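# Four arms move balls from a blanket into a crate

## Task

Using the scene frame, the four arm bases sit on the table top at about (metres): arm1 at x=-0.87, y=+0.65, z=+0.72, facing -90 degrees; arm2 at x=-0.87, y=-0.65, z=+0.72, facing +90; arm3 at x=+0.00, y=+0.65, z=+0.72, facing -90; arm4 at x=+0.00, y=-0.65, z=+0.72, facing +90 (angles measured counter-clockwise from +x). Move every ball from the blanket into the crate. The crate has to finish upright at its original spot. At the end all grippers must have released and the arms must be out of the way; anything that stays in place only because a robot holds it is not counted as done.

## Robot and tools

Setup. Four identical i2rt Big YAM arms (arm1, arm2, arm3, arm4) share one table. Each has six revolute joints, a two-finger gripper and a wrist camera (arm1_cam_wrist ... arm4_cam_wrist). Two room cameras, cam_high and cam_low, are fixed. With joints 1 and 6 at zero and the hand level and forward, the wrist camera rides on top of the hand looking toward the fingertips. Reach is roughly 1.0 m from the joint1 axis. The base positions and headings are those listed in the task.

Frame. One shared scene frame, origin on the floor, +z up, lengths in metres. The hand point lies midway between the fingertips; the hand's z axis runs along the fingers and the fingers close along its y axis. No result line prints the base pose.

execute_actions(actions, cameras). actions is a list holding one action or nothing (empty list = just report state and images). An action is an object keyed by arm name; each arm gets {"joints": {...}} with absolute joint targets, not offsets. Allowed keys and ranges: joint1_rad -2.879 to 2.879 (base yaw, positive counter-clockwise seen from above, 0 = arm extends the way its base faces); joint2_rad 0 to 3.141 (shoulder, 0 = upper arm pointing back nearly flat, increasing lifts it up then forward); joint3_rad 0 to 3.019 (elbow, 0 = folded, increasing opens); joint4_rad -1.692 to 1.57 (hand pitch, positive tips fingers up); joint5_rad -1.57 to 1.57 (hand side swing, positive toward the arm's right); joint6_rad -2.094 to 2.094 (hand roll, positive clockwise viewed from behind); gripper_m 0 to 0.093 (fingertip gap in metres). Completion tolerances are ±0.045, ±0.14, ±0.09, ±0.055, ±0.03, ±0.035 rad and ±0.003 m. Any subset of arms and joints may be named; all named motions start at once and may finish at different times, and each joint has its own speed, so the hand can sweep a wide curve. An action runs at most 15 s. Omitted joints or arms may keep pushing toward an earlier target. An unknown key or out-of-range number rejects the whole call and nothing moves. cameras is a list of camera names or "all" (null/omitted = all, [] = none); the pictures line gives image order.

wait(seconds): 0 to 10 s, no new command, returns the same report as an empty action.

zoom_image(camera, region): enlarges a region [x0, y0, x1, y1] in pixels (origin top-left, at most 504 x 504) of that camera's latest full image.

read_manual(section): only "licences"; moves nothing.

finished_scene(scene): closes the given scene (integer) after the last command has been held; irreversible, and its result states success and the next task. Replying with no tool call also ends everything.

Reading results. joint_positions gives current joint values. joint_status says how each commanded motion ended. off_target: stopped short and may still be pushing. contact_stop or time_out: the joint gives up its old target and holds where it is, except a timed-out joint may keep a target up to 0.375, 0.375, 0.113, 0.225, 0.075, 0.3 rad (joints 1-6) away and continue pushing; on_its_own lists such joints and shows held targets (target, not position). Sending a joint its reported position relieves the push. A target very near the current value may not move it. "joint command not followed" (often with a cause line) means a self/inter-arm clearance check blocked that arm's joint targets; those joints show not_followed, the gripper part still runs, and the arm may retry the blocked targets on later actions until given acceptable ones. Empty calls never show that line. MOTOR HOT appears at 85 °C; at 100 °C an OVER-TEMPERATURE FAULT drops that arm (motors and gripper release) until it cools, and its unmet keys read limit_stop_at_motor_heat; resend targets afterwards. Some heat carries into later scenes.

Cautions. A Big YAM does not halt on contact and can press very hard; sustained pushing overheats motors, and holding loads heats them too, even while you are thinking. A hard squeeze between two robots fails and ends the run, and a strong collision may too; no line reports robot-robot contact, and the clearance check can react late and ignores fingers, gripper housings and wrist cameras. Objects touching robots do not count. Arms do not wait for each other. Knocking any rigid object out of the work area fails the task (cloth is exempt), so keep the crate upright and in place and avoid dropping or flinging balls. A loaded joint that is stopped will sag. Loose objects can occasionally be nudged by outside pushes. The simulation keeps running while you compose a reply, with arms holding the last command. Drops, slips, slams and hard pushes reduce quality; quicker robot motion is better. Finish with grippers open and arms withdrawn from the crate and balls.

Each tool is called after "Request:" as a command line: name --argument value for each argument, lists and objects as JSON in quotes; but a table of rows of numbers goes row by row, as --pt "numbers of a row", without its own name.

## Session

Request:
execute_actions --actions '[]' --cameras '["cam_high","arm4_cam_wrist","arm3_cam_wrist"]'

Scene clock: 0.00 s.
arm1.joint_positions: joint1_rad=+0.005 joint2_rad=+0.432 joint3_rad=+1.481 joint4_rad=-1.525 joint5_rad=+0.011 joint6_rad=+0.013 gripper_m=+0.095
arm1.joint_status: not commanded
arm1.hand: x=-0.8697 y=+0.5313 z=+1.3047 quat_wxyz=(-0.367, -0.606, -0.604, +0.365) (m; scene frame)
arm2.joint_positions: joint1_rad=+0.005 joint2_rad=+0.420 joint3_rad=+1.457 joint4_rad=-1.541 joint5_rad=+0.015 joint6_rad=-0.012 gripper_m=+0.094
arm2.joint_status: not commanded
arm2.hand: x=-0.8701 y=-0.5362 z=+1.3765 quat_wxyz=(-0.367, +0.613, -0.605, -0.352) (m; scene frame)
arm3.joint_positions: joint1_rad=+0.013 joint2_rad=+0.435 joint3_rad=+1.470 joint4_rad=-1.533 joint5_rad=+0.014 joint6_rad=+0.012 gripper_m=+0.094
arm3.joint_status: not commanded
arm3.hand: x=+0.0050 y=+0.5325 z=+1.3697 quat_wxyz=(-0.370, -0.595, -0.620, +0.353) (m; scene frame)
arm4.joint_positions: joint1_rad=+0.002 joint2_rad=+0.428 joint3_rad=+1.482 joint4_rad=-1.528 joint5_rad=+0.016 joint6_rad=-0.017 gripper_m=+0.095
arm4.joint_status: not commanded
arm4.hand: x=+0.0013 y=-0.5431 z=+1.3147 quat_wxyz=(-0.379, +0.607, -0.596, -0.366) (m; scene frame)
pictures: arm3_cam_wrist, arm4_cam_wrist, cam_high
Images, in order (width x height): arm3_cam_wrist 896x504, arm4_cam_wrist 896x504, cam_high 896x504.

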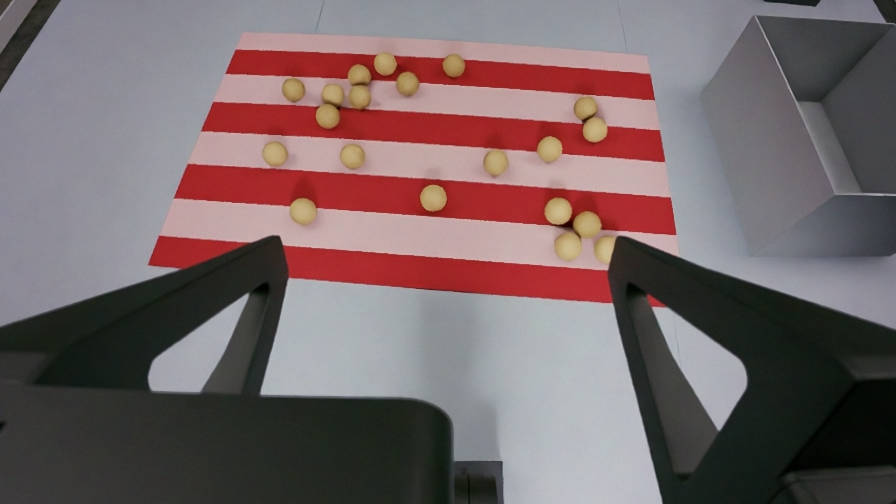

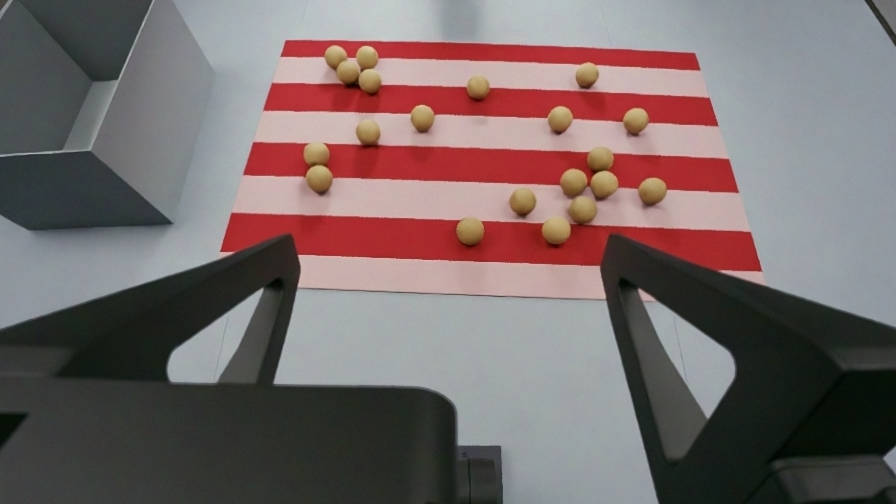

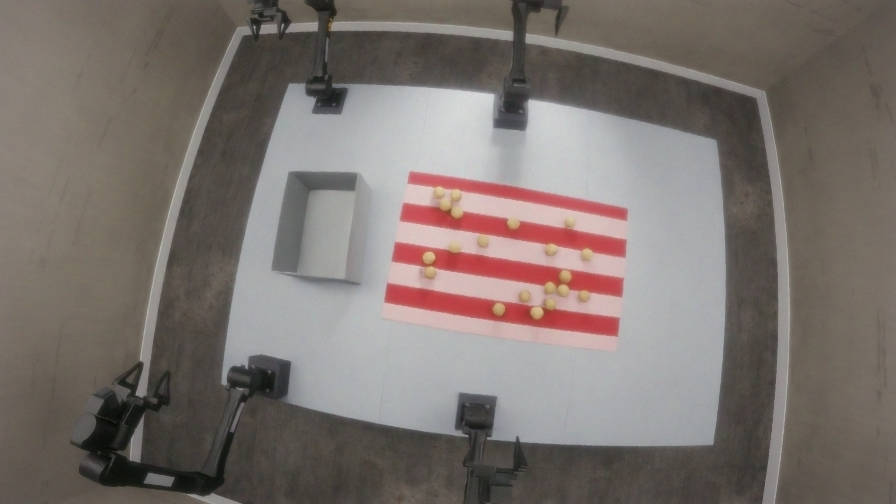

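Request:
execute_actions --actions '[{"arm4":{"joints":{"joint1_rad":-0.09,"joint2_rad":1.63,"joint3_rad":1.1,"joint4_rad":-1.03}},"arm3":{"joints":{"joint1_rad":-0.575,"joint2_rad":1.867,"joint3_rad":1.3,"joint4_rad":-0.988,"gripper_m":0.07}}}]' --cameras '["arm3_cam_wrist","arm4_cam_wrist"]'

Scene clock: 13.47 s.
arm1.joint_positions: joint1_rad=+0.005 joint2_rad=+0.432 joint3_rad=+1.481 joint4_rad=-1.525 joint5_rad=+0.011 joint6_rad=+0.013 gripper_m=+0.095
arm1.joint_status: not commanded
arm1.hand: x=-0.8697 y=+0.5313 z=+1.3047 quat_wxyz=(-0.367, -0.606, -0.604, +0.365) (m; scene frame)
arm2.joint_positions: joint1_rad=+0.005 joint2_rad=+0.420 joint3_rad=+1.457 joint4_rad=-1.541 joint5_rad=+0.015 joint6_rad=-0.012 gripper_m=+0.094
arm2.joint_status: not commanded
arm2.hand: x=-0.8701 y=-0.5362 z=+1.3765 quat_wxyz=(-0.367, +0.613, -0.605, -0.352) (m; scene frame)
arm3.joint_positions: joint1_rad=-0.580 joint2_rad=+1.877 joint3_rad=+1.292 joint4_rad=-0.996 joint5_rad=+0.013 joint6_rad=+0.012 gripper_m=+0.070
arm3.joint_status: all done
arm3.hand: x=-0.2640 y=+0.2055 z=+0.8220 quat_wxyz=(+0.008, -0.871, -0.492, +0.000) (m; scene frame)
arm4.joint_positions: joint1_rad=-0.087 joint2_rad=+1.625 joint3_rad=+1.099 joint4_rad=-1.040 joint5_rad=+0.016 joint6_rad=-0.017 gripper_m=+0.095
arm4.joint_status: all done
arm4.hand: x=+0.0379 y=-0.2106 z=+0.8165 quat_wxyz=(-0.011, +0.685, -0.729, +0.001) (m; scene frame)
pictures: arm3_cam_wrist, arm4_cam_wrist
Images, in order (width x height): arm3_cam_wrist 896x504, arm4_cam_wrist 896x504.

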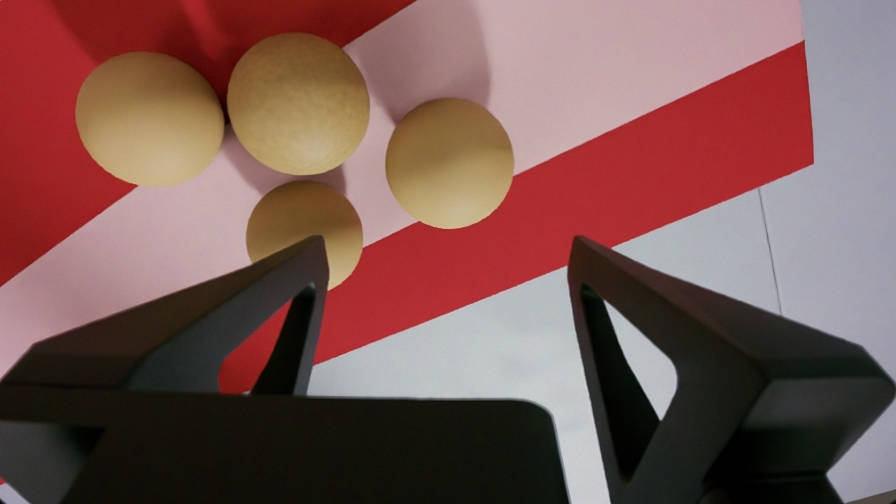

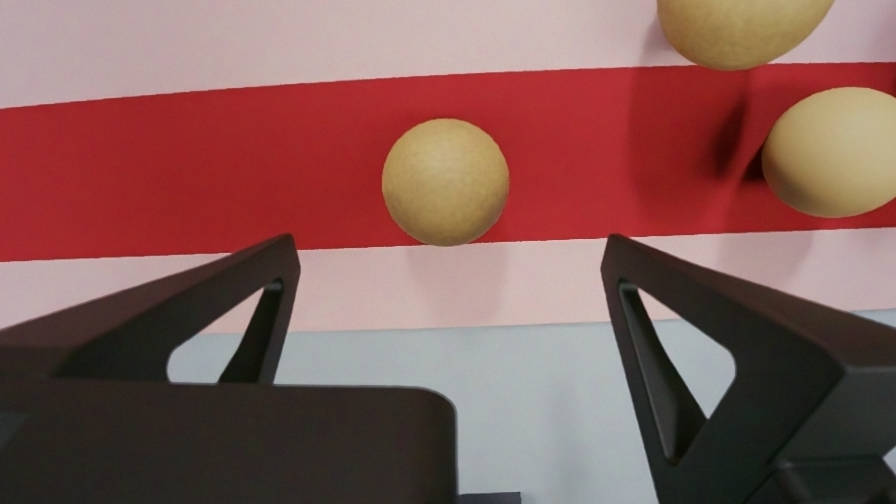

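Request:
execute_actions --actions '[{"arm4":{"joints":{"joint2_rad":1.8,"joint4_rad":-0.98}},"arm3":{"joints":{"joint6_rad":-1.5,"gripper_m":0.085}}}]' --cameras '[]'

Request:
execute_actions --actions '[{"arm4":{"joints":{"gripper_m":0.03}},"arm3":{"joints":{"joint2_rad":2.015,"joint4_rad":-0.9}}}]' --cameras '[]'

Request:
execute_actions --actions '[{"arm3":{"joints":{"gripper_m":0.03}}}]' --cameras '["arm3_cam_wrist","arm4_cam_wrist"]'

Scene clock: 20.20 s.
arm1.joint_positions: joint1_rad=+0.005 joint2_rad=+0.432 joint3_rad=+1.481 joint4_rad=-1.525 joint5_rad=+0.011 joint6_rad=+0.013 gripper_m=+0.095
arm1.joint_status: not commanded
arm1.hand: x=-0.8697 y=+0.5313 z=+1.3047 quat_wxyz=(-0.367, -0.606, -0.604, +0.365) (m; scene frame)
arm2.joint_positions: joint1_rad=+0.005 joint2_rad=+0.420 joint3_rad=+1.457 joint4_rad=-1.541 joint5_rad=+0.015 joint6_rad=-0.012 gripper_m=+0.094
arm2.joint_status: not commanded
arm2.hand: x=-0.8701 y=-0.5362 z=+1.3765 quat_wxyz=(-0.367, +0.613, -0.605, -0.352) (m; scene frame)
arm3.joint_positions: joint1_rad=-0.580 joint2_rad=+1.877 joint3_rad=+1.292 joint4_rad=-0.996 joint5_rad=+0.013 joint6_rad=-1.492 gripper_m=+0.085
arm3.joint_status: all done
arm3.hand: x=-0.2640 y=+0.2055 z=+0.8220 quat_wxyz=(+0.006, -0.300, -0.954, -0.005) (m; scene frame)
arm4.joint_positions: joint1_rad=-0.087 joint2_rad=+1.798 joint3_rad=+1.101 joint4_rad=-0.988 joint5_rad=+0.016 joint6_rad=-0.017 gripper_m=+0.095
arm4.joint_status: all done
arm4.hand: x=+0.0377 y=-0.2134 z=+0.7437 quat_wxyz=(+0.033, +0.684, -0.727, +0.041) (m; scene frame)
pictures: none
No camera images: the call's "cameras" was empty. Leave "cameras" out to get every camera's image.

Scene clock: 21.17 s.
arm1.joint_positions: joint1_rad=+0.005 joint2_rad=+0.432 joint3_rad=+1.481 joint4_rad=-1.525 joint5_rad=+0.011 joint6_rad=+0.013 gripper_m=+0.095
arm1.joint_status: not commanded
arm1.hand: x=-0.8697 y=+0.5313 z=+1.3047 quat_wxyz=(-0.367, -0.606, -0.604, +0.365) (m; scene frame)
arm2.joint_positions: joint1_rad=+0.005 joint2_rad=+0.420 joint3_rad=+1.457 joint4_rad=-1.541 joint5_rad=+0.015 joint6_rad=-0.012 gripper_m=+0.094
arm2.joint_status: not commanded
arm2.hand: x=-0.8701 y=-0.5362 z=+1.3765 quat_wxyz=(-0.367, +0.613, -0.605, -0.352) (m; scene frame)
arm3.joint_positions: joint1_rad=-0.580 joint2_rad=+2.029 joint3_rad=+1.292 joint4_rad=-0.908 joint5_rad=+0.013 joint6_rad=-1.493 gripper_m=+0.085
arm3.joint_status: all done
arm3.hand: x=-0.2631 y=+0.2071 z=+0.7460 quat_wxyz=(-0.001, -0.299, -0.953, -0.037) (m; scene frame)
arm4.joint_positions: joint1_rad=-0.087 joint2_rad=+1.798 joint3_rad=+1.101 joint4_rad=-0.988 joint5_rad=+0.016 joint6_rad=-0.017 gripper_m=+0.045
arm4.joint_status: gripper_m off_target (ended at +0.045, target +0.030)
arm4.hand: x=+0.0378 y=-0.2134 z=+0.7437 quat_wxyz=(+0.033, +0.684, -0.727, +0.041) (m; scene frame)
pictures: none
No camera images: the call's "cameras" was empty. Leave "cameras" out to get every camera's image.

Scene clock: 21.77 s.
arm1.joint_positions: joint1_rad=+0.005 joint2_rad=+0.432 joint3_rad=+1.481 joint4_rad=-1.525 joint5_rad=+0.011 joint6_rad=+0.013 gripper_m=+0.095
arm1.joint_status: not commanded
arm1.hand: x=-0.8697 y=+0.5313 z=+1.3047 quat_wxyz=(-0.367, -0.606, -0.604, +0.365) (m; scene frame)
arm2.joint_positions: joint1_rad=+0.005 joint2_rad=+0.420 joint3_rad=+1.457 joint4_rad=-1.541 joint5_rad=+0.015 joint6_rad=-0.012 gripper_m=+0.094
arm2.joint_status: not commanded
arm2.hand: x=-0.8701 y=-0.5362 z=+1.3765 quat_wxyz=(-0.367, +0.613, -0.605, -0.352) (m; scene frame)
arm3.joint_positions: joint1_rad=-0.580 joint2_rad=+2.029 joint3_rad=+1.292 joint4_rad=-0.908 joint5_rad=+0.013 joint6_rad=-1.493 gripper_m=+0.047
arm3.joint_status: gripper_m off_target (ended at +0.047, target +0.030)
arm3.hand: x=-0.2631 y=+0.2070 z=+0.7460 quat_wxyz=(-0.001, -0.299, -0.954, -0.037) (m; scene frame)
arm4.joint_positions: joint1_rad=-0.087 joint2_rad=+1.798 joint3_rad=+1.101 joint4_rad=-0.988 joint5_rad=+0.016 joint6_rad=-0.017 gripper_m=+0.045
arm4.joint_status: not commanded
arm4.hand: x=+0.0378 y=-0.2134 z=+0.7437 quat_wxyz=(+0.033, +0.684, -0.727, +0.041) (m; scene frame)
pictures: arm3_cam_wrist, arm4_cam_wrist
Images, in order (width x height): arm3_cam_wrist 896x504, arm4_cam_wrist 896x504.

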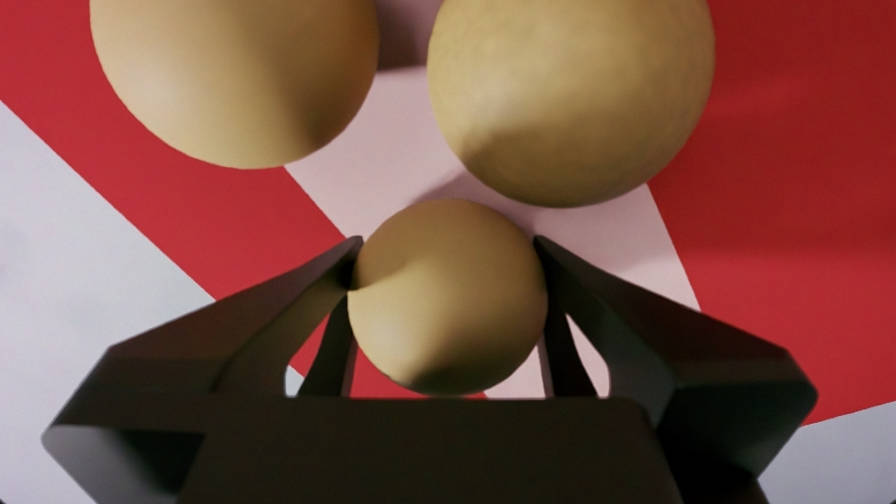

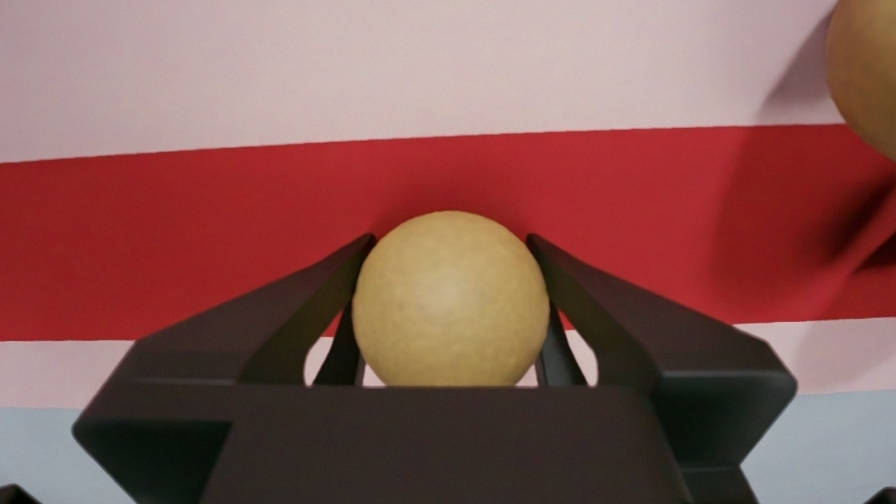

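Request:
execute_actions --actions '[{"arm4":{"joints":{"joint1_rad":0.4,"joint2_rad":1.3,"joint3_rad":1.4,"joint4_rad":-1.2}},"arm3":{"joints":{"joint2_rad":1.3,"joint3_rad":1.4,"joint4_rad":-1.2,"joint6_rad":0}}}]' --cameras '[]'

Request:
execute_actions --actions '[{"arm4":{"joints":{"joint1_rad":0.9,"joint2_rad":2.205,"joint3_rad":2.45,"joint4_rad":-0.945}},"arm3":{"joints":{"joint1_rad":-0.9,"joint2_rad":2.166,"joint3_rad":2.3,"joint4_rad":-0.7}}}]' --cameras '["cam_high","arm4_cam_wrist"]'

Scene clock: 30.03 s.
arm1.joint_positions: joint1_rad=+0.005 joint2_rad=+0.432 joint3_rad=+1.481 joint4_rad=-1.525 joint5_rad=+0.011 joint6_rad=+0.013 gripper_m=+0.095
arm1.joint_status: not commanded
arm1.hand: x=-0.8697 y=+0.5313 z=+1.3047 quat_wxyz=(-0.367, -0.606, -0.604, +0.365) (m; scene frame)
arm2.joint_positions: joint1_rad=+0.005 joint2_rad=+0.420 joint3_rad=+1.457 joint4_rad=-1.541 joint5_rad=+0.015 joint6_rad=-0.012 gripper_m=+0.094
arm2.joint_status: not commanded
arm2.hand: x=-0.8701 y=-0.5362 z=+1.3765 quat_wxyz=(-0.367, +0.613, -0.605, -0.352) (m; scene frame)
arm3.joint_positions: joint1_rad=-0.580 joint2_rad=+1.300 joint3_rad=+1.373 joint4_rad=-1.192 joint5_rad=+0.013 joint6_rad=-0.008 gripper_m=+0.047
arm3.joint_status: all done
arm3.hand: x=-0.2420 y=+0.2427 z=+1.1276 quat_wxyz=(-0.105, -0.844, -0.486, +0.199) (m; scene frame)
arm4.joint_positions: joint1_rad=+0.405 joint2_rad=+1.299 joint3_rad=+1.387 joint4_rad=-1.192 joint5_rad=+0.015 joint6_rad=-0.017 gripper_m=+0.045
arm4.joint_status: all done
arm4.hand: x=-0.1888 y=-0.2158 z=+1.0762 quat_wxyz=(-0.139, +0.817, -0.526, -0.191) (m; scene frame)
pictures: none
No camera images: the call's "cameras" was empty. Leave "cameras" out to get every camera's image.

Scene clock: 31.83 s.
arm1.joint_positions: joint1_rad=+0.005 joint2_rad=+0.432 joint3_rad=+1.481 joint4_rad=-1.525 joint5_rad=+0.011 joint6_rad=+0.013 gripper_m=+0.095
arm1.joint_status: not commanded
arm1.hand: x=-0.8697 y=+0.5313 z=+1.3047 quat_wxyz=(-0.367, -0.606, -0.604, +0.365) (m; scene frame)
arm2.joint_positions: joint1_rad=+0.005 joint2_rad=+0.420 joint3_rad=+1.457 joint4_rad=-1.541 joint5_rad=+0.015 joint6_rad=-0.012 gripper_m=+0.094
arm2.joint_status: not commanded
arm2.hand: x=-0.8701 y=-0.5362 z=+1.3765 quat_wxyz=(-0.367, +0.613, -0.605, -0.352) (m; scene frame)
arm3.joint_positions: joint1_rad=-0.898 joint2_rad=+2.183 joint3_rad=+2.235 joint4_rad=-0.718 joint5_rad=+0.014 joint6_rad=-0.006 gripper_m=+0.047
arm3.joint_status: all done
arm3.hand: x=-0.6548 y=+0.0777 z=+1.0768 quat_wxyz=(-0.147, -0.841, -0.317, +0.412) (m; scene frame)
arm4.joint_positions: joint1_rad=+0.894 joint2_rad=+2.221 joint3_rad=+2.391 joint4_rad=-0.953 joint5_rad=+0.015 joint6_rad=-0.017 gripper_m=+0.045
arm4.joint_status: all done
arm4.hand: x=-0.6698 y=-0.1199 z=+1.0308 quat_wxyz=(-0.141, +0.873, -0.296, -0.360) (m; scene frame)
pictures: arm4_cam_wrist, cam_high
Images, in order (width x height): arm4_cam_wrist 896x504, cam_high 896x504.

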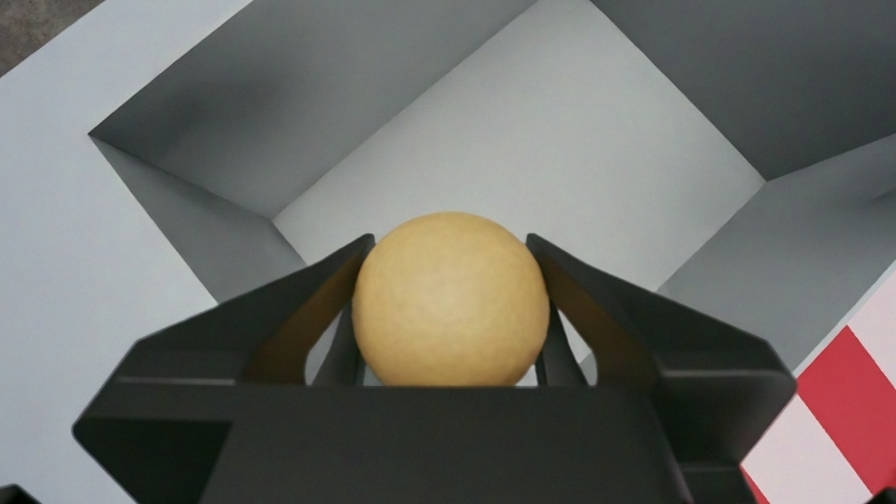

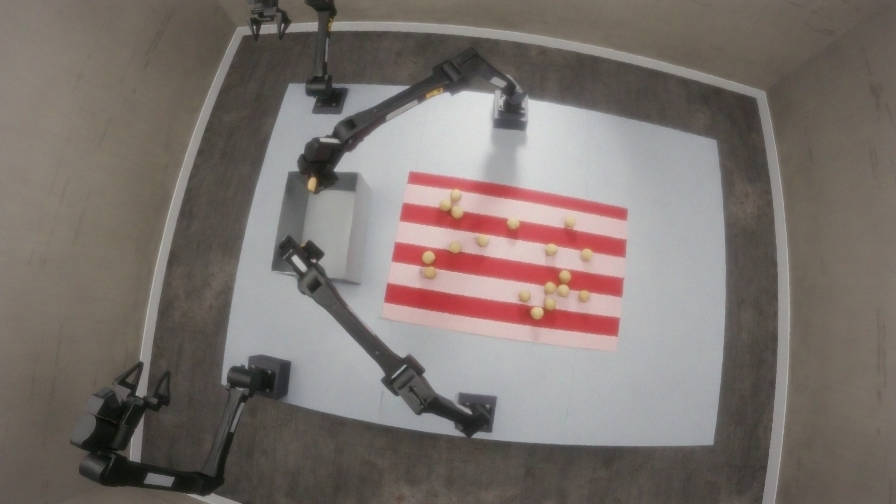

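Fine.

Request:
execute_actions --actions '[{"arm4":{"joints":{"gripper_m":0.08}},"arm3":{"joints":{"gripper_m":0.08}}}]' --cameras '[]'

Request:
execute_actions --actions '[{"arm4":{"joints":{"joint1_rad":-0.28,"joint2_rad":1.4,"joint3_rad":1.4,"joint4_rad":-1.1}},"arm3":{"joints":{"joint1_rad":-0.455,"joint2_rad":1.4,"joint3_rad":1.3,"joint4_rad":-1.0}}}]' --cameras '[]'

Request:
execute_actions --actions '[{"arm4":{"joints":{"joint2_rad":1.77,"joint3_rad":1.325,"joint4_rad":-1.088}},"arm3":{"joints":{"joint2_rad":1.793,"joint3_rad":1.187,"joint4_rad":-0.95}}}]' --cameras '["arm3_cam_wrist","arm4_cam_wrist"]'

Scene clock: 36.07 s.
arm1.joint_positions: joint1_rad=+0.005 joint2_rad=+0.432 joint3_rad=+1.481 joint4_rad=-1.525 joint5_rad=+0.011 joint6_rad=+0.013 gripper_m=+0.095
arm1.joint_status: not commanded
arm1.hand: x=-0.8697 y=+0.5313 z=+1.3047 quat_wxyz=(-0.367, -0.606, -0.604, +0.365) (m; scene frame)
arm2.joint_positions: joint1_rad=+0.005 joint2_rad=+0.420 joint3_rad=+1.457 joint4_rad=-1.541 joint5_rad=+0.015 joint6_rad=-0.012 gripper_m=+0.094
arm2.joint_status: not commanded
arm2.hand: x=-0.8701 y=-0.5362 z=+1.3765 quat_wxyz=(-0.367, +0.613, -0.605, -0.352) (m; scene frame)
arm3.joint_positions: joint1_rad=-0.898 joint2_rad=+2.183 joint3_rad=+2.235 joint4_rad=-0.718 joint5_rad=+0.014 joint6_rad=-0.006 gripper_m=+0.080
arm3.joint_status: all done
arm3.hand: x=-0.6548 y=+0.0777 z=+1.0768 quat_wxyz=(-0.147, -0.841, -0.317, +0.412) (m; scene frame)
arm4.joint_positions: joint1_rad=+0.894 joint2_rad=+2.221 joint3_rad=+2.391 joint4_rad=-0.953 joint5_rad=+0.015 joint6_rad=-0.017 gripper_m=+0.080
arm4.joint_status: all done
arm4.hand: x=-0.6698 y=-0.1199 z=+1.0308 quat_wxyz=(-0.141, +0.873, -0.296, -0.360) (m; scene frame)
pictures: none
No camera images: the call's "cameras" was empty. Leave "cameras" out to get every camera's image.

Scene clock: 37.73 s.
arm1.joint_positions: joint1_rad=+0.005 joint2_rad=+0.432 joint3_rad=+1.481 joint4_rad=-1.525 joint5_rad=+0.011 joint6_rad=+0.013 gripper_m=+0.095
arm1.joint_status: not commanded
arm1.hand: x=-0.8697 y=+0.5313 z=+1.3047 quat_wxyz=(-0.367, -0.606, -0.604, +0.365) (m; scene frame)
arm2.joint_positions: joint1_rad=+0.005 joint2_rad=+0.420 joint3_rad=+1.457 joint4_rad=-1.541 joint5_rad=+0.015 joint6_rad=-0.012 gripper_m=+0.094
arm2.joint_status: not commanded
arm2.hand: x=-0.8701 y=-0.5362 z=+1.3765 quat_wxyz=(-0.367, +0.613, -0.605, -0.352) (m; scene frame)
arm3.joint_positions: joint1_rad=-0.460 joint2_rad=+1.412 joint3_rad=+1.292 joint4_rad=-0.996 joint5_rad=+0.014 joint6_rad=-0.005 gripper_m=+0.080
arm3.joint_status: all done
arm3.hand: x=-0.2084 y=+0.1779 z=+1.0561 quat_wxyz=(-0.118, -0.814, -0.535, +0.193) (m; scene frame)
arm4.joint_positions: joint1_rad=-0.284 joint2_rad=+1.395 joint3_rad=+1.398 joint4_rad=-1.095 joint5_rad=+0.020 joint6_rad=-0.017 gripper_m=+0.080
arm4.joint_status: all done
arm4.hand: x=+0.1446 y=-0.1565 z=+1.0478 quat_wxyz=(-0.200, +0.589, -0.771, -0.137) (m; scene frame)
pictures: none
No camera images: the call's "cameras" was empty. Leave "cameras" out to get every camera's image.

Scene clock: 39.07 s.
arm1.joint_positions: joint1_rad=+0.005 joint2_rad=+0.432 joint3_rad=+1.481 joint4_rad=-1.525 joint5_rad=+0.011 joint6_rad=+0.013 gripper_m=+0.095
arm1.joint_status: not commanded
arm1.hand: x=-0.8697 y=+0.5313 z=+1.3047 quat_wxyz=(-0.367, -0.606, -0.604, +0.365) (m; scene frame)
arm2.joint_positions: joint1_rad=+0.005 joint2_rad=+0.420 joint3_rad=+1.457 joint4_rad=-1.541 joint5_rad=+0.015 joint6_rad=-0.012 gripper_m=+0.094
arm2.joint_status: not commanded
arm2.hand: x=-0.8701 y=-0.5362 z=+1.3765 quat_wxyz=(-0.367, +0.613, -0.605, -0.352) (m; scene frame)
arm3.joint_positions: joint1_rad=-0.460 joint2_rad=+1.804 joint3_rad=+1.172 joint4_rad=-0.958 joint5_rad=+0.014 joint6_rad=-0.005 gripper_m=+0.080
arm3.joint_status: all done
arm3.hand: x=-0.1936 y=+0.2121 z=+0.8190 quat_wxyz=(+0.011, -0.835, -0.550, -0.004) (m; scene frame)
arm4.joint_positions: joint1_rad=-0.284 joint2_rad=+1.795 joint3_rad=+1.312 joint4_rad=-1.094 joint5_rad=+0.020 joint6_rad=-0.017 gripper_m=+0.080
arm4.joint_status: all done
arm4.hand: x=+0.1426 y=-0.1623 z=+0.8111 quat_wxyz=(-0.007, +0.610, -0.793, +0.006) (m; scene frame)
pictures: arm3_cam_wrist, arm4_cam_wrist
Images, in order (width x height): arm3_cam_wrist 896x504, arm4_cam_wrist 896x504.

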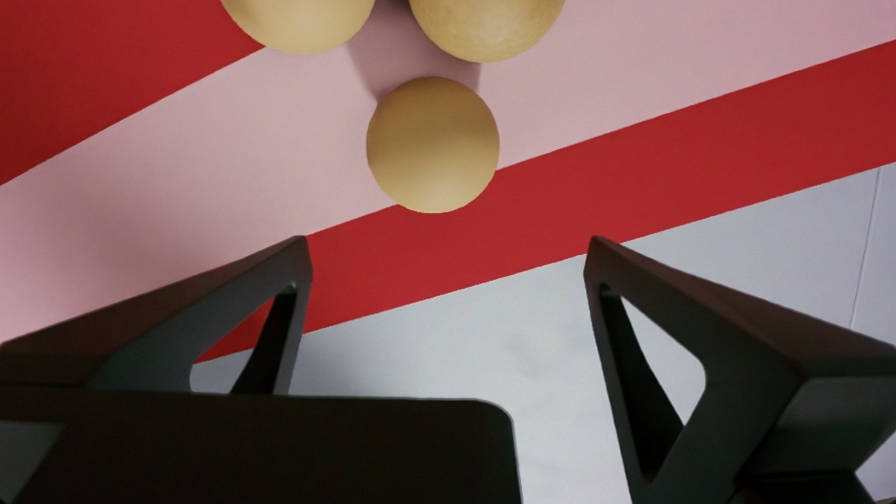

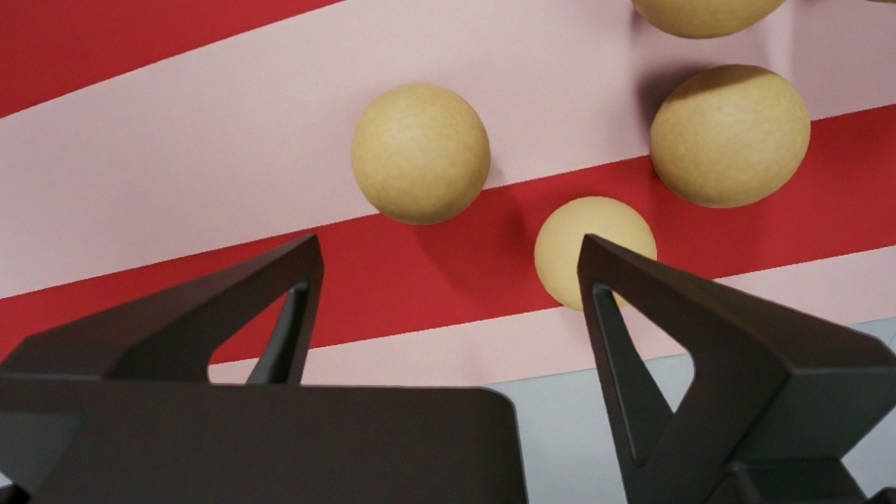

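Request:
execute_actions --actions '[{"arm4":{"joints":{"joint1_rad":-0.26,"joint2_rad":1.93,"joint4_rad":-1.02}},"arm3":{"joints":{"joint1_rad":-0.445,"joint2_rad":1.945,"joint4_rad":-0.83}}}]' --cameras '[]'

Request:
execute_actions --actions '[{"arm4":{"joints":{"gripper_m":0.03}},"arm3":{"joints":{"gripper_m":0.03}}}]' --cameras '[]'

Request:
execute_actions --actions '[{"arm4":{"joints":{"joint1_rad":0.3,"joint2_rad":1.3,"joint3_rad":1.4,"joint4_rad":-1.2}},"arm3":{"joints":{"joint2_rad":1.3,"joint3_rad":1.4,"joint4_rad":-1.2}}}]' --cameras '[]'

Request:
execute_actions --actions '[{"arm4":{"joints":{"joint1_rad":0.9,"joint2_rad":2.205,"joint3_rad":2.45,"joint4_rad":-0.945}},"arm3":{"joints":{"joint1_rad":-0.9,"joint2_rad":2.166,"joint3_rad":2.3,"joint4_rad":-0.7}}}]' --cameras '[]'

Request:
execute_actions --actions '[{"arm4":{"joints":{"gripper_m":0.08}},"arm3":{"joints":{"gripper_m":0.08}}}]' --cameras '[]'

Request:
execute_actions --actions '[{"arm4":{"joints":{"joint1_rad":-0.4,"joint2_rad":1.4,"joint3_rad":1.4,"joint4_rad":-1.1}},"arm3":{"joints":{"joint1_rad":-0.483,"joint2_rad":1.5,"joint3_rad":1.4,"joint4_rad":-1.0,"joint6_rad":-1.5}}}]' --cameras '[]'

Request:
execute_actions --actions '[{"arm4":{"joints":{"joint2_rad":1.695,"joint3_rad":1.215,"joint4_rad":-1.056}},"arm3":{"joints":{"joint2_rad":1.927,"joint3_rad":1.4,"joint4_rad":-1.022}}}]' --cameras '["arm3_cam_wrist","arm4_cam_wrist"]'

Scene clock: 51.43 s.
arm1.joint_positions: joint1_rad=+0.005 joint2_rad=+0.432 joint3_rad=+1.481 joint4_rad=-1.525 joint5_rad=+0.011 joint6_rad=+0.013 gripper_m=+0.095
arm1.joint_status: not commanded
arm1.hand: x=-0.8697 y=+0.5313 z=+1.3047 quat_wxyz=(-0.367, -0.606, -0.604, +0.365) (m; scene frame)
arm2.joint_positions: joint1_rad=+0.005 joint2_rad=+0.420 joint3_rad=+1.457 joint4_rad=-1.541 joint5_rad=+0.015 joint6_rad=-0.012 gripper_m=+0.094
arm2.joint_status: not commanded
arm2.hand: x=-0.8701 y=-0.5362 z=+1.3765 quat_wxyz=(-0.367, +0.613, -0.605, -0.352) (m; scene frame)
arm3.joint_positions: joint1_rad=-0.450 joint2_rad=+1.961 joint3_rad=+1.172 joint4_rad=-0.840 joint5_rad=+0.014 joint6_rad=-0.005 gripper_m=+0.080
arm3.joint_status: all done
arm3.hand: x=-0.1913 y=+0.2060 z=+0.7457 quat_wxyz=(+0.022, -0.832, -0.554, -0.020) (m; scene frame)
arm4.joint_positions: joint1_rad=-0.263 joint2_rad=+1.927 joint3_rad=+1.313 joint4_rad=-1.027 joint5_rad=+0.019 joint6_rad=-0.017 gripper_m=+0.080
arm4.joint_status: all done
arm4.hand: x=+0.1330 y=-0.1553 z=+0.7463 quat_wxyz=(+0.018, +0.618, -0.786, +0.025) (m; scene frame)
pictures: none
No camera images: the call's "cameras" was empty. Leave "cameras" out to get every camera's image.

Scene clock: 52.03 s.
arm1.joint_positions: joint1_rad=+0.005 joint2_rad=+0.432 joint3_rad=+1.481 joint4_rad=-1.525 joint5_rad=+0.011 joint6_rad=+0.013 gripper_m=+0.095
arm1.joint_status: not commanded
arm1.hand: x=-0.8697 y=+0.5313 z=+1.3047 quat_wxyz=(-0.367, -0.606, -0.604, +0.365) (m; scene frame)
arm2.joint_positions: joint1_rad=+0.005 joint2_rad=+0.420 joint3_rad=+1.457 joint4_rad=-1.541 joint5_rad=+0.015 joint6_rad=-0.012 gripper_m=+0.094
arm2.joint_status: not commanded
arm2.hand: x=-0.8701 y=-0.5362 z=+1.3765 quat_wxyz=(-0.367, +0.613, -0.605, -0.352) (m; scene frame)
arm3.joint_positions: joint1_rad=-0.450 joint2_rad=+1.961 joint3_rad=+1.172 joint4_rad=-0.840 joint5_rad=+0.014 joint6_rad=-0.005 gripper_m=+0.047
arm3.joint_status: gripper_m off_target (ended at +0.047, target +0.030)
arm3.hand: x=-0.1914 y=+0.2060 z=+0.7457 quat_wxyz=(+0.022, -0.832, -0.554, -0.020) (m; scene frame)
arm4.joint_positions: joint1_rad=-0.263 joint2_rad=+1.927 joint3_rad=+1.313 joint4_rad=-1.027 joint5_rad=+0.019 joint6_rad=-0.017 gripper_m=+0.047
arm4.joint_status: gripper_m off_target (ended at +0.047, target +0.030)
arm4.hand: x=+0.1330 y=-0.1553 z=+0.7463 quat_wxyz=(+0.018, +0.618, -0.786, +0.025) (m; scene frame)
pictures: none
No camera images: the call's "cameras" was empty. Leave "cameras" out to get every camera's image.

Scene clock: 53.57 s.
arm1.joint_positions: joint1_rad=+0.005 joint2_rad=+0.432 joint3_rad=+1.481 joint4_rad=-1.525 joint5_rad=+0.011 joint6_rad=+0.013 gripper_m=+0.095
arm1.joint_status: not commanded
arm1.hand: x=-0.8697 y=+0.5313 z=+1.3047 quat_wxyz=(-0.367, -0.606, -0.604, +0.365) (m; scene frame)
arm2.joint_positions: joint1_rad=+0.005 joint2_rad=+0.420 joint3_rad=+1.457 joint4_rad=-1.541 joint5_rad=+0.015 joint6_rad=-0.012 gripper_m=+0.094
arm2.joint_status: not commanded
arm2.hand: x=-0.8701 y=-0.5362 z=+1.3765 quat_wxyz=(-0.367, +0.613, -0.605, -0.352) (m; scene frame)
arm3.joint_positions: joint1_rad=-0.450 joint2_rad=+1.304 joint3_rad=+1.378 joint4_rad=-1.191 joint5_rad=+0.014 joint6_rad=-0.005 gripper_m=+0.047
arm3.joint_status: all done
arm3.hand: x=-0.1881 y=+0.2131 z=+1.1281 quat_wxyz=(-0.118, -0.812, -0.539, +0.192) (m; scene frame)
arm4.joint_positions: joint1_rad=+0.305 joint2_rad=+1.291 joint3_rad=+1.372 joint4_rad=-1.192 joint5_rad=+0.015 joint6_rad=-0.017 gripper_m=+0.047
arm4.joint_status: all done
arm4.hand: x=-0.1431 y=-0.2032 z=+1.0727 quat_wxyz=(-0.146, +0.791, -0.566, -0.182) (m; scene frame)
pictures: none
No camera images: the call's "cameras" was empty. Leave "cameras" out to get every camera's image.

Scene clock: 55.47 s.
arm1.joint_positions: joint1_rad=+0.005 joint2_rad=+0.432 joint3_rad=+1.481 joint4_rad=-1.525 joint5_rad=+0.011 joint6_rad=+0.013 gripper_m=+0.095
arm1.joint_status: not commanded
arm1.hand: x=-0.8697 y=+0.5313 z=+1.3047 quat_wxyz=(-0.367, -0.606, -0.604, +0.365) (m; scene frame)
arm2.joint_positions: joint1_rad=+0.005 joint2_rad=+0.420 joint3_rad=+1.457 joint4_rad=-1.541 joint5_rad=+0.015 joint6_rad=-0.012 gripper_m=+0.094
arm2.joint_status: not commanded
arm2.hand: x=-0.8701 y=-0.5362 z=+1.3765 quat_wxyz=(-0.367, +0.613, -0.605, -0.352) (m; scene frame)
arm3.joint_positions: joint1_rad=-0.895 joint2_rad=+2.184 joint3_rad=+2.235 joint4_rad=-0.718 joint5_rad=+0.015 joint6_rad=-0.005 gripper_m=+0.047
arm3.joint_status: all done
arm3.hand: x=-0.6529 y=+0.0755 z=+1.0762 quat_wxyz=(-0.148, -0.841, -0.318, +0.411) (m; scene frame)
arm4.joint_positions: joint1_rad=+0.894 joint2_rad=+2.221 joint3_rad=+2.391 joint4_rad=-0.952 joint5_rad=+0.015 joint6_rad=-0.017 gripper_m=+0.047
arm4.joint_status: all done
arm4.hand: x=-0.6700 y=-0.1198 z=+1.0315 quat_wxyz=(-0.141, +0.873, -0.296, -0.361) (m; scene frame)
pictures: none
No camera images: the call's "cameras" was empty. Leave "cameras" out to get every camera's image.

Scene clock: 56.07 s.
arm1.joint_positions: joint1_rad=+0.005 joint2_rad=+0.432 joint3_rad=+1.481 joint4_rad=-1.525 joint5_rad=+0.011 joint6_rad=+0.013 gripper_m=+0.095
arm1.joint_status: not commanded
arm1.hand: x=-0.8697 y=+0.5313 z=+1.3047 quat_wxyz=(-0.367, -0.606, -0.604, +0.365) (m; scene frame)
arm2.joint_positions: joint1_rad=+0.005 joint2_rad=+0.420 joint3_rad=+1.457 joint4_rad=-1.541 joint5_rad=+0.015 joint6_rad=-0.012 gripper_m=+0.094
arm2.joint_status: not commanded
arm2.hand: x=-0.8701 y=-0.5362 z=+1.3765 quat_wxyz=(-0.367, +0.613, -0.605, -0.352) (m; scene frame)
arm3.joint_positions: joint1_rad=-0.895 joint2_rad=+2.184 joint3_rad=+2.235 joint4_rad=-0.718 joint5_rad=+0.015 joint6_rad=-0.005 gripper_m=+0.080
arm3.joint_status: all done
arm3.hand: x=-0.6529 y=+0.0755 z=+1.0762 quat_wxyz=(-0.148, -0.841, -0.318, +0.411) (m; scene frame)
arm4.joint_positions: joint1_rad=+0.894 joint2_rad=+2.221 joint3_rad=+2.391 joint4_rad=-0.952 joint5_rad=+0.015 joint6_rad=-0.017 gripper_m=+0.080
arm4.joint_status: all done
arm4.hand: x=-0.6700 y=-0.1198 z=+1.0315 quat_wxyz=(-0.141, +0.873, -0.296, -0.361) (m; scene frame)
pictures: none
No camera images: the call's "cameras" was empty. Leave "cameras" out to get every camera's image.

Scene clock: 58.20 s.
arm1.joint_positions: joint1_rad=+0.005 joint2_rad=+0.432 joint3_rad=+1.481 joint4_rad=-1.525 joint5_rad=+0.011 joint6_rad=+0.013 gripper_m=+0.095
arm1.joint_status: not commanded
arm1.hand: x=-0.8697 y=+0.5313 z=+1.3047 quat_wxyz=(-0.367, -0.606, -0.604, +0.365) (m; scene frame)
arm2.joint_positions: joint1_rad=+0.005 joint2_rad=+0.420 joint3_rad=+1.457 joint4_rad=-1.541 joint5_rad=+0.015 joint6_rad=-0.012 gripper_m=+0.094
arm2.joint_status: not commanded
arm2.hand: x=-0.8701 y=-0.5362 z=+1.3765 quat_wxyz=(-0.367, +0.613, -0.605, -0.352) (m; scene frame)
arm3.joint_positions: joint1_rad=-0.487 joint2_rad=+1.513 joint3_rad=+1.392 joint4_rad=-0.995 joint5_rad=+0.014 joint6_rad=-1.492 gripper_m=+0.080
arm3.joint_status: all done
arm3.hand: x=-0.2375 y=+0.1486 z=+1.0532 quat_wxyz=(+0.047, -0.250, -0.941, +0.221) (m; scene frame)
arm4.joint_positions: joint1_rad=-0.407 joint2_rad=+1.395 joint3_rad=+1.397 joint4_rad=-1.095 joint5_rad=+0.020 joint6_rad=-0.017 gripper_m=+0.080
arm4.joint_status: all done
arm4.hand: x=+0.2044 y=-0.1780 z=+1.0473 quat_wxyz=(-0.207, +0.541, -0.806, -0.125) (m; scene frame)
pictures: none
No camera images: the call's "cameras" was empty. Leave "cameras" out to get every camera's image.

Scene clock: 59.60 s.
arm1.joint_positions: joint1_rad=+0.005 joint2_rad=+0.432 joint3_rad=+1.481 joint4_rad=-1.525 joint5_rad=+0.011 joint6_rad=+0.013 gripper_m=+0.095
arm1.joint_status: not commanded
arm1.hand: x=-0.8697 y=+0.5313 z=+1.3047 quat_wxyz=(-0.367, -0.606, -0.604, +0.365) (m; scene frame)
arm2.joint_positions: joint1_rad=+0.005 joint2_rad=+0.420 joint3_rad=+1.457 joint4_rad=-1.541 joint5_rad=+0.015 joint6_rad=-0.012 gripper_m=+0.094
arm2.joint_status: not commanded
arm2.hand: x=-0.8701 y=-0.5362 z=+1.3765 quat_wxyz=(-0.367, +0.613, -0.605, -0.352) (m; scene frame)
arm3.joint_positions: joint1_rad=-0.487 joint2_rad=+1.937 joint3_rad=+1.384 joint4_rad=-1.016 joint5_rad=+0.014 joint6_rad=-1.493 gripper_m=+0.080
arm3.joint_status: all done
arm3.hand: x=-0.2341 y=+0.1561 z=+0.8208 quat_wxyz=(+0.007, -0.255, -0.967, +0.001) (m; scene frame)
arm4.joint_positions: joint1_rad=-0.407 joint2_rad=+1.716 joint3_rad=+1.197 joint4_rad=-1.063 joint5_rad=+0.020 joint6_rad=-0.017 gripper_m=+0.080
arm4.joint_status: all done
arm4.hand: x=+0.1873 y=-0.2168 z=+0.8091 quat_wxyz=(-0.004, +0.560, -0.829, +0.007) (m; scene frame)
pictures: arm3_cam_wrist, arm4_cam_wrist
Images, in order (width x height): arm3_cam_wrist 896x504, arm4_cam_wrist 896x504.

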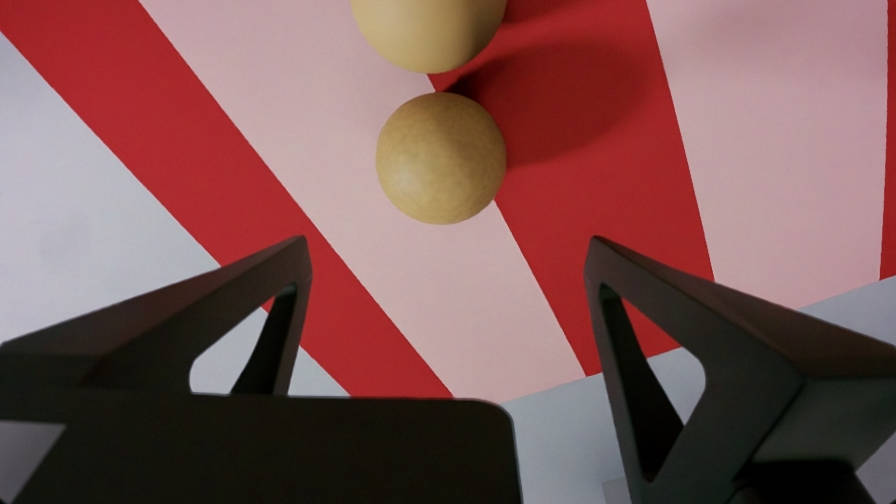

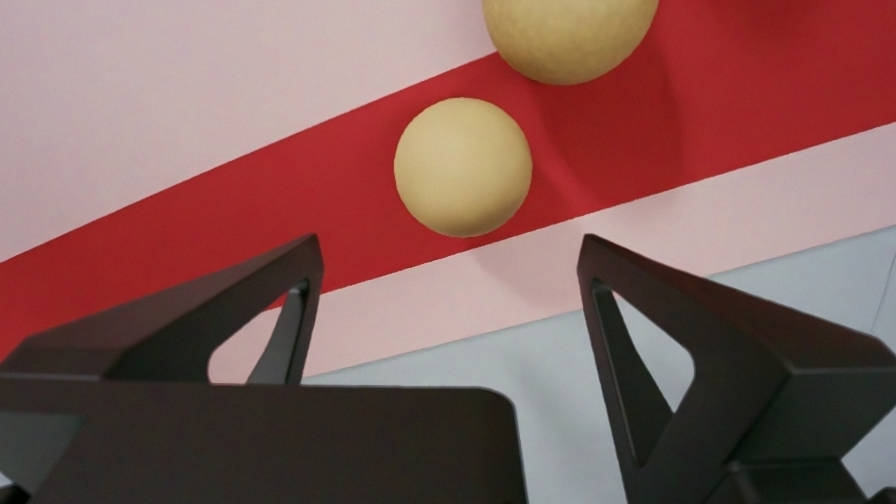

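Request:
execute_actions --actions '[{"arm4":{"joints":{"joint2_rad":1.855,"joint4_rad":-1.0}},"arm3":{"joints":{"joint2_rad":2.06,"joint4_rad":-0.93}}}]' --cameras '[]'

Request:
execute_actions --actions '[{"arm4":{"joints":{"gripper_m":0.03}},"arm3":{"joints":{"gripper_m":0.03}}}]' --cameras '[]'

Request:
execute_actions --actions '[{"arm4":{"joints":{"joint1_rad":0.3,"joint2_rad":1.3,"joint3_rad":1.4,"joint4_rad":-1.2}},"arm3":{"joints":{"joint2_rad":1.3,"joint3_rad":1.4,"joint4_rad":-1.2}}}]' --cameras '[]'

Request:
execute_actions --actions '[{"arm4":{"joints":{"joint1_rad":0.9,"joint2_rad":2.205,"joint3_rad":2.45,"joint4_rad":-0.945}},"arm3":{"joints":{"joint1_rad":-0.9,"joint2_rad":2.166,"joint3_rad":2.3,"joint4_rad":-0.7}}}]' --cameras '[]'

Request:
execute_actions --actions '[{"arm4":{"joints":{"gripper_m":0.08}},"arm3":{"joints":{"gripper_m":0.08}}}]' --cameras '[]'

Request:
execute_actions --actions '[{"arm4":{"joints":{"joint1_rad":-0.474,"joint2_rad":1.4,"joint3_rad":1.4,"joint4_rad":-1.1}},"arm3":{"joints":{"joint1_rad":-0.377,"joint2_rad":1.5,"joint3_rad":1.4,"joint4_rad":-1.0}}}]' --cameras '[]'

Request:
execute_actions --actions '[{"arm4":{"joints":{"joint2_rad":1.82,"joint3_rad":1.4,"joint4_rad":-1.111}},"arm3":{"joints":{"joint2_rad":1.927,"joint3_rad":1.4,"joint4_rad":-1.0}}}]' --cameras '["arm3_cam_wrist","arm4_cam_wrist"]'

Scene clock: 71.17 s.
arm1.joint_positions: joint1_rad=+0.005 joint2_rad=+0.432 joint3_rad=+1.481 joint4_rad=-1.525 joint5_rad=+0.011 joint6_rad=+0.013 gripper_m=+0.095
arm1.joint_status: not commanded
arm1.hand: x=-0.8697 y=+0.5313 z=+1.3047 quat_wxyz=(-0.367, -0.606, -0.604, +0.365) (m; scene frame)
arm2.joint_positions: joint1_rad=+0.005 joint2_rad=+0.420 joint3_rad=+1.457 joint4_rad=-1.541 joint5_rad=+0.015 joint6_rad=-0.012 gripper_m=+0.094
arm2.joint_status: not commanded
arm2.hand: x=-0.8701 y=-0.5362 z=+1.3765 quat_wxyz=(-0.367, +0.613, -0.605, -0.352) (m; scene frame)
arm3.joint_positions: joint1_rad=-0.487 joint2_rad=+2.077 joint3_rad=+1.384 joint4_rad=-0.939 joint5_rad=+0.014 joint6_rad=-1.493 gripper_m=+0.080
arm3.joint_status: all done
arm3.hand: x=-0.2330 y=+0.1586 z=+0.7469 quat_wxyz=(+0.002, -0.255, -0.967, -0.031) (m; scene frame)
arm4.joint_positions: joint1_rad=-0.407 joint2_rad=+1.857 joint3_rad=+1.197 joint4_rad=-1.008 joint5_rad=+0.019 joint6_rad=-0.017 gripper_m=+0.080
arm4.joint_status: all done
arm4.hand: x=+0.1869 y=-0.2170 z=+0.7447 quat_wxyz=(+0.032, +0.560, -0.828, +0.031) (m; scene frame)
pictures: none
No camera images: the call's "cameras" was empty. Leave "cameras" out to get every camera's image.

Scene clock: 71.77 s.
arm1.joint_positions: joint1_rad=+0.005 joint2_rad=+0.432 joint3_rad=+1.481 joint4_rad=-1.525 joint5_rad=+0.011 joint6_rad=+0.013 gripper_m=+0.095
arm1.joint_status: not commanded
arm1.hand: x=-0.8697 y=+0.5313 z=+1.3047 quat_wxyz=(-0.367, -0.606, -0.604, +0.365) (m; scene frame)
arm2.joint_positions: joint1_rad=+0.005 joint2_rad=+0.420 joint3_rad=+1.457 joint4_rad=-1.541 joint5_rad=+0.015 joint6_rad=-0.012 gripper_m=+0.094
arm2.joint_status: not commanded
arm2.hand: x=-0.8701 y=-0.5362 z=+1.3765 quat_wxyz=(-0.367, +0.613, -0.605, -0.352) (m; scene frame)
arm3.joint_positions: joint1_rad=-0.487 joint2_rad=+2.077 joint3_rad=+1.384 joint4_rad=-0.939 joint5_rad=+0.014 joint6_rad=-1.493 gripper_m=+0.047
arm3.joint_status: gripper_m off_target (ended at +0.047, target +0.030)
arm3.hand: x=-0.2330 y=+0.1586 z=+0.7469 quat_wxyz=(+0.002, -0.255, -0.967, -0.031) (m; scene frame)
arm4.joint_positions: joint1_rad=-0.407 joint2_rad=+1.857 joint3_rad=+1.197 joint4_rad=-1.008 joint5_rad=+0.019 joint6_rad=-0.017 gripper_m=+0.046
arm4.joint_status: gripper_m off_target (ended at +0.046, target +0.030)
arm4.hand: x=+0.1868 y=-0.2169 z=+0.7447 quat_wxyz=(+0.032, +0.560, -0.828, +0.030) (m; scene frame)
pictures: none
No camera images: the call's "cameras" was empty. Leave "cameras" out to get every camera's image.

Scene clock: 73.37 s.
arm1.joint_positions: joint1_rad=+0.005 joint2_rad=+0.432 joint3_rad=+1.481 joint4_rad=-1.525 joint5_rad=+0.011 joint6_rad=+0.013 gripper_m=+0.095
arm1.joint_status: not commanded
arm1.hand: x=-0.8697 y=+0.5313 z=+1.3047 quat_wxyz=(-0.367, -0.606, -0.604, +0.365) (m; scene frame)
arm2.joint_positions: joint1_rad=+0.005 joint2_rad=+0.420 joint3_rad=+1.457 joint4_rad=-1.541 joint5_rad=+0.015 joint6_rad=-0.012 gripper_m=+0.094
arm2.joint_status: not commanded
arm2.hand: x=-0.8701 y=-0.5362 z=+1.3765 quat_wxyz=(-0.367, +0.613, -0.605, -0.352) (m; scene frame)
arm3.joint_positions: joint1_rad=-0.487 joint2_rad=+1.299 joint3_rad=+1.384 joint4_rad=-1.192 joint5_rad=+0.014 joint6_rad=-1.493 gripper_m=+0.047
arm3.joint_status: all done
arm3.hand: x=-0.2040 y=+0.2201 z=+1.1337 quat_wxyz=(+0.048, -0.249, -0.941, +0.226) (m; scene frame)
arm4.joint_positions: joint1_rad=+0.299 joint2_rad=+1.292 joint3_rad=+1.378 joint4_rad=-1.192 joint5_rad=+0.015 joint6_rad=-0.017 gripper_m=+0.046
arm4.joint_status: all done
arm4.hand: x=-0.1407 y=-0.2013 z=+1.0751 quat_wxyz=(-0.148, +0.788, -0.568, -0.183) (m; scene frame)
pictures: none
No camera images: the call's "cameras" was empty. Leave "cameras" out to get every camera's image.

Scene clock: 75.27 s.
arm1.joint_positions: joint1_rad=+0.005 joint2_rad=+0.432 joint3_rad=+1.481 joint4_rad=-1.525 joint5_rad=+0.011 joint6_rad=+0.013 gripper_m=+0.095
arm1.joint_status: not commanded
arm1.hand: x=-0.8697 y=+0.5313 z=+1.3047 quat_wxyz=(-0.367, -0.606, -0.604, +0.365) (m; scene frame)
arm2.joint_positions: joint1_rad=+0.005 joint2_rad=+0.420 joint3_rad=+1.457 joint4_rad=-1.541 joint5_rad=+0.015 joint6_rad=-0.012 gripper_m=+0.094
arm2.joint_status: not commanded
arm2.hand: x=-0.8701 y=-0.5362 z=+1.3765 quat_wxyz=(-0.367, +0.613, -0.605, -0.352) (m; scene frame)
arm3.joint_positions: joint1_rad=-0.896 joint2_rad=+2.185 joint3_rad=+2.235 joint4_rad=-0.718 joint5_rad=+0.015 joint6_rad=-1.494 gripper_m=+0.047
arm3.joint_status: all done
arm3.hand: x=-0.6536 y=+0.0762 z=+1.0756 quat_wxyz=(+0.170, -0.404, -0.804, +0.402) (m; scene frame)
arm4.joint_positions: joint1_rad=+0.894 joint2_rad=+2.221 joint3_rad=+2.392 joint4_rad=-0.952 joint5_rad=+0.015 joint6_rad=-0.017 gripper_m=+0.046
arm4.joint_status: all done
arm4.hand: x=-0.6700 y=-0.1198 z=+1.0317 quat_wxyz=(-0.141, +0.873, -0.296, -0.361) (m; scene frame)
pictures: none
No camera images: the call's "cameras" was empty. Leave "cameras" out to get every camera's image.

Scene clock: 75.87 s.
arm1.joint_positions: joint1_rad=+0.005 joint2_rad=+0.432 joint3_rad=+1.481 joint4_rad=-1.525 joint5_rad=+0.011 joint6_rad=+0.013 gripper_m=+0.095
arm1.joint_status: not commanded
arm1.hand: x=-0.8697 y=+0.5313 z=+1.3047 quat_wxyz=(-0.367, -0.606, -0.604, +0.365) (m; scene frame)
arm2.joint_positions: joint1_rad=+0.005 joint2_rad=+0.420 joint3_rad=+1.457 joint4_rad=-1.541 joint5_rad=+0.015 joint6_rad=-0.012 gripper_m=+0.094
arm2.joint_status: not commanded
arm2.hand: x=-0.8701 y=-0.5362 z=+1.3765 quat_wxyz=(-0.367, +0.613, -0.605, -0.352) (m; scene frame)
arm3.joint_positions: joint1_rad=-0.896 joint2_rad=+2.185 joint3_rad=+2.235 joint4_rad=-0.718 joint5_rad=+0.015 joint6_rad=-1.494 gripper_m=+0.080
arm3.joint_status: all done
arm3.hand: x=-0.6536 y=+0.0762 z=+1.0756 quat_wxyz=(+0.170, -0.404, -0.804, +0.402) (m; scene frame)
arm4.joint_positions: joint1_rad=+0.894 joint2_rad=+2.221 joint3_rad=+2.392 joint4_rad=-0.952 joint5_rad=+0.015 joint6_rad=-0.017 gripper_m=+0.080
arm4.joint_status: all done
arm4.hand: x=-0.6700 y=-0.1198 z=+1.0317 quat_wxyz=(-0.141, +0.873, -0.296, -0.361) (m; scene frame)
pictures: none
No camera images: the call's "cameras" was empty. Leave "cameras" out to get every camera's image.

Scene clock: 77.63 s.
arm1.joint_positions: joint1_rad=+0.005 joint2_rad=+0.432 joint3_rad=+1.481 joint4_rad=-1.525 joint5_rad=+0.011 joint6_rad=+0.013 gripper_m=+0.095
arm1.joint_status: not commanded
arm1.hand: x=-0.8697 y=+0.5313 z=+1.3047 quat_wxyz=(-0.367, -0.606, -0.604, +0.365) (m; scene frame)
arm2.joint_positions: joint1_rad=+0.005 joint2_rad=+0.420 joint3_rad=+1.457 joint4_rad=-1.541 joint5_rad=+0.015 joint6_rad=-0.012 gripper_m=+0.094
arm2.joint_status: not commanded
arm2.hand: x=-0.8701 y=-0.5362 z=+1.3765 quat_wxyz=(-0.367, +0.613, -0.605, -0.352) (m; scene frame)
arm3.joint_positions: joint1_rad=-0.380 joint2_rad=+1.512 joint3_rad=+1.393 joint4_rad=-0.995 joint5_rad=+0.014 joint6_rad=-1.508 gripper_m=+0.080
arm3.joint_status: all done
arm3.hand: x=-0.1827 y=+0.1261 z=+1.0538 quat_wxyz=(+0.037, -0.192, -0.955, +0.224) (m; scene frame)
arm4.joint_positions: joint1_rad=-0.481 joint2_rad=+1.396 joint3_rad=+1.397 joint4_rad=-1.095 joint5_rad=+0.018 joint6_rad=-0.025 gripper_m=+0.080
arm4.joint_status: all done
arm4.hand: x=+0.2386 y=-0.1943 z=+1.0464 quat_wxyz=(-0.211, +0.514, -0.823, -0.117) (m; scene frame)
pictures: none
No camera images: the call's "cameras" was empty. Leave "cameras" out to get every camera's image.

Scene clock: 79.03 s.
arm1.joint_positions: joint1_rad=+0.005 joint2_rad=+0.432 joint3_rad=+1.481 joint4_rad=-1.525 joint5_rad=+0.011 joint6_rad=+0.013 gripper_m=+0.095
arm1.joint_status: not commanded
arm1.hand: x=-0.8697 y=+0.5313 z=+1.3047 quat_wxyz=(-0.367, -0.606, -0.604, +0.365) (m; scene frame)
arm2.joint_positions: joint1_rad=+0.005 joint2_rad=+0.420 joint3_rad=+1.457 joint4_rad=-1.541 joint5_rad=+0.015 joint6_rad=-0.012 gripper_m=+0.094
arm2.joint_status: not commanded
arm2.hand: x=-0.8701 y=-0.5362 z=+1.3765 quat_wxyz=(-0.367, +0.613, -0.605, -0.352) (m; scene frame)
arm3.joint_positions: joint1_rad=-0.380 joint2_rad=+1.937 joint3_rad=+1.384 joint4_rad=-0.995 joint5_rad=+0.014 joint6_rad=-1.507 gripper_m=+0.080
arm3.joint_status: all done
arm3.hand: x=-0.1818 y=+0.1294 z=+0.8207 quat_wxyz=(+0.009, -0.196, -0.981, +0.011) (m; scene frame)
arm4.joint_positions: joint1_rad=-0.481 joint2_rad=+1.846 joint3_rad=+1.387 joint4_rad=-1.105 joint5_rad=+0.018 joint6_rad=-0.025 gripper_m=+0.080
arm4.joint_status: all done
arm4.hand: x=+0.2466 y=-0.1766 z=+0.8114 quat_wxyz=(-0.011, +0.532, -0.847, +0.002) (m; scene frame)
pictures: arm3_cam_wrist, arm4_cam_wrist
Images, in order (width x height): arm3_cam_wrist 896x504, arm4_cam_wrist 896x504.

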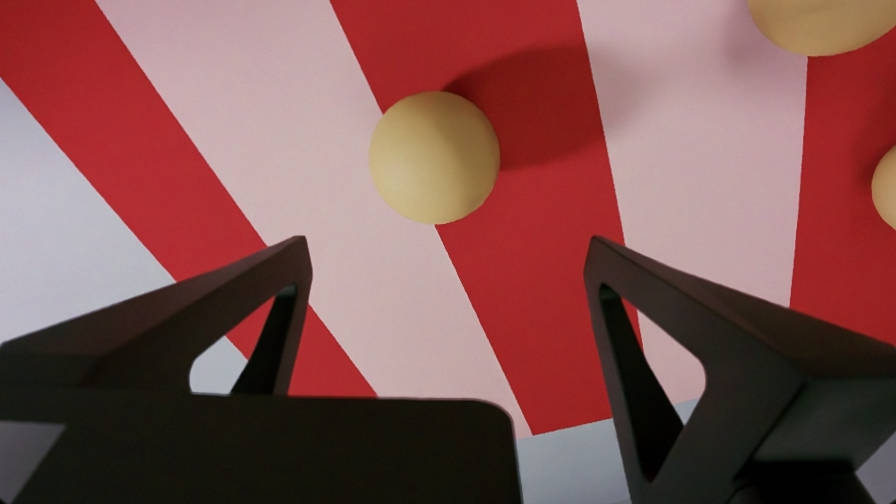

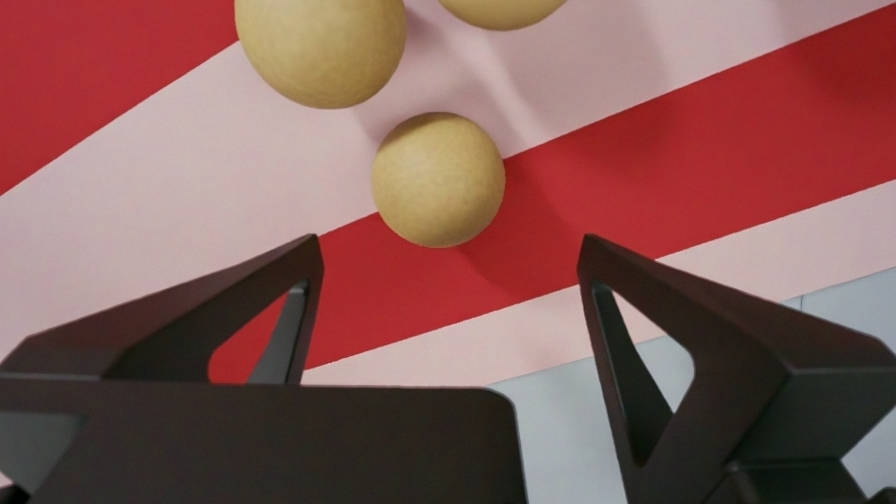

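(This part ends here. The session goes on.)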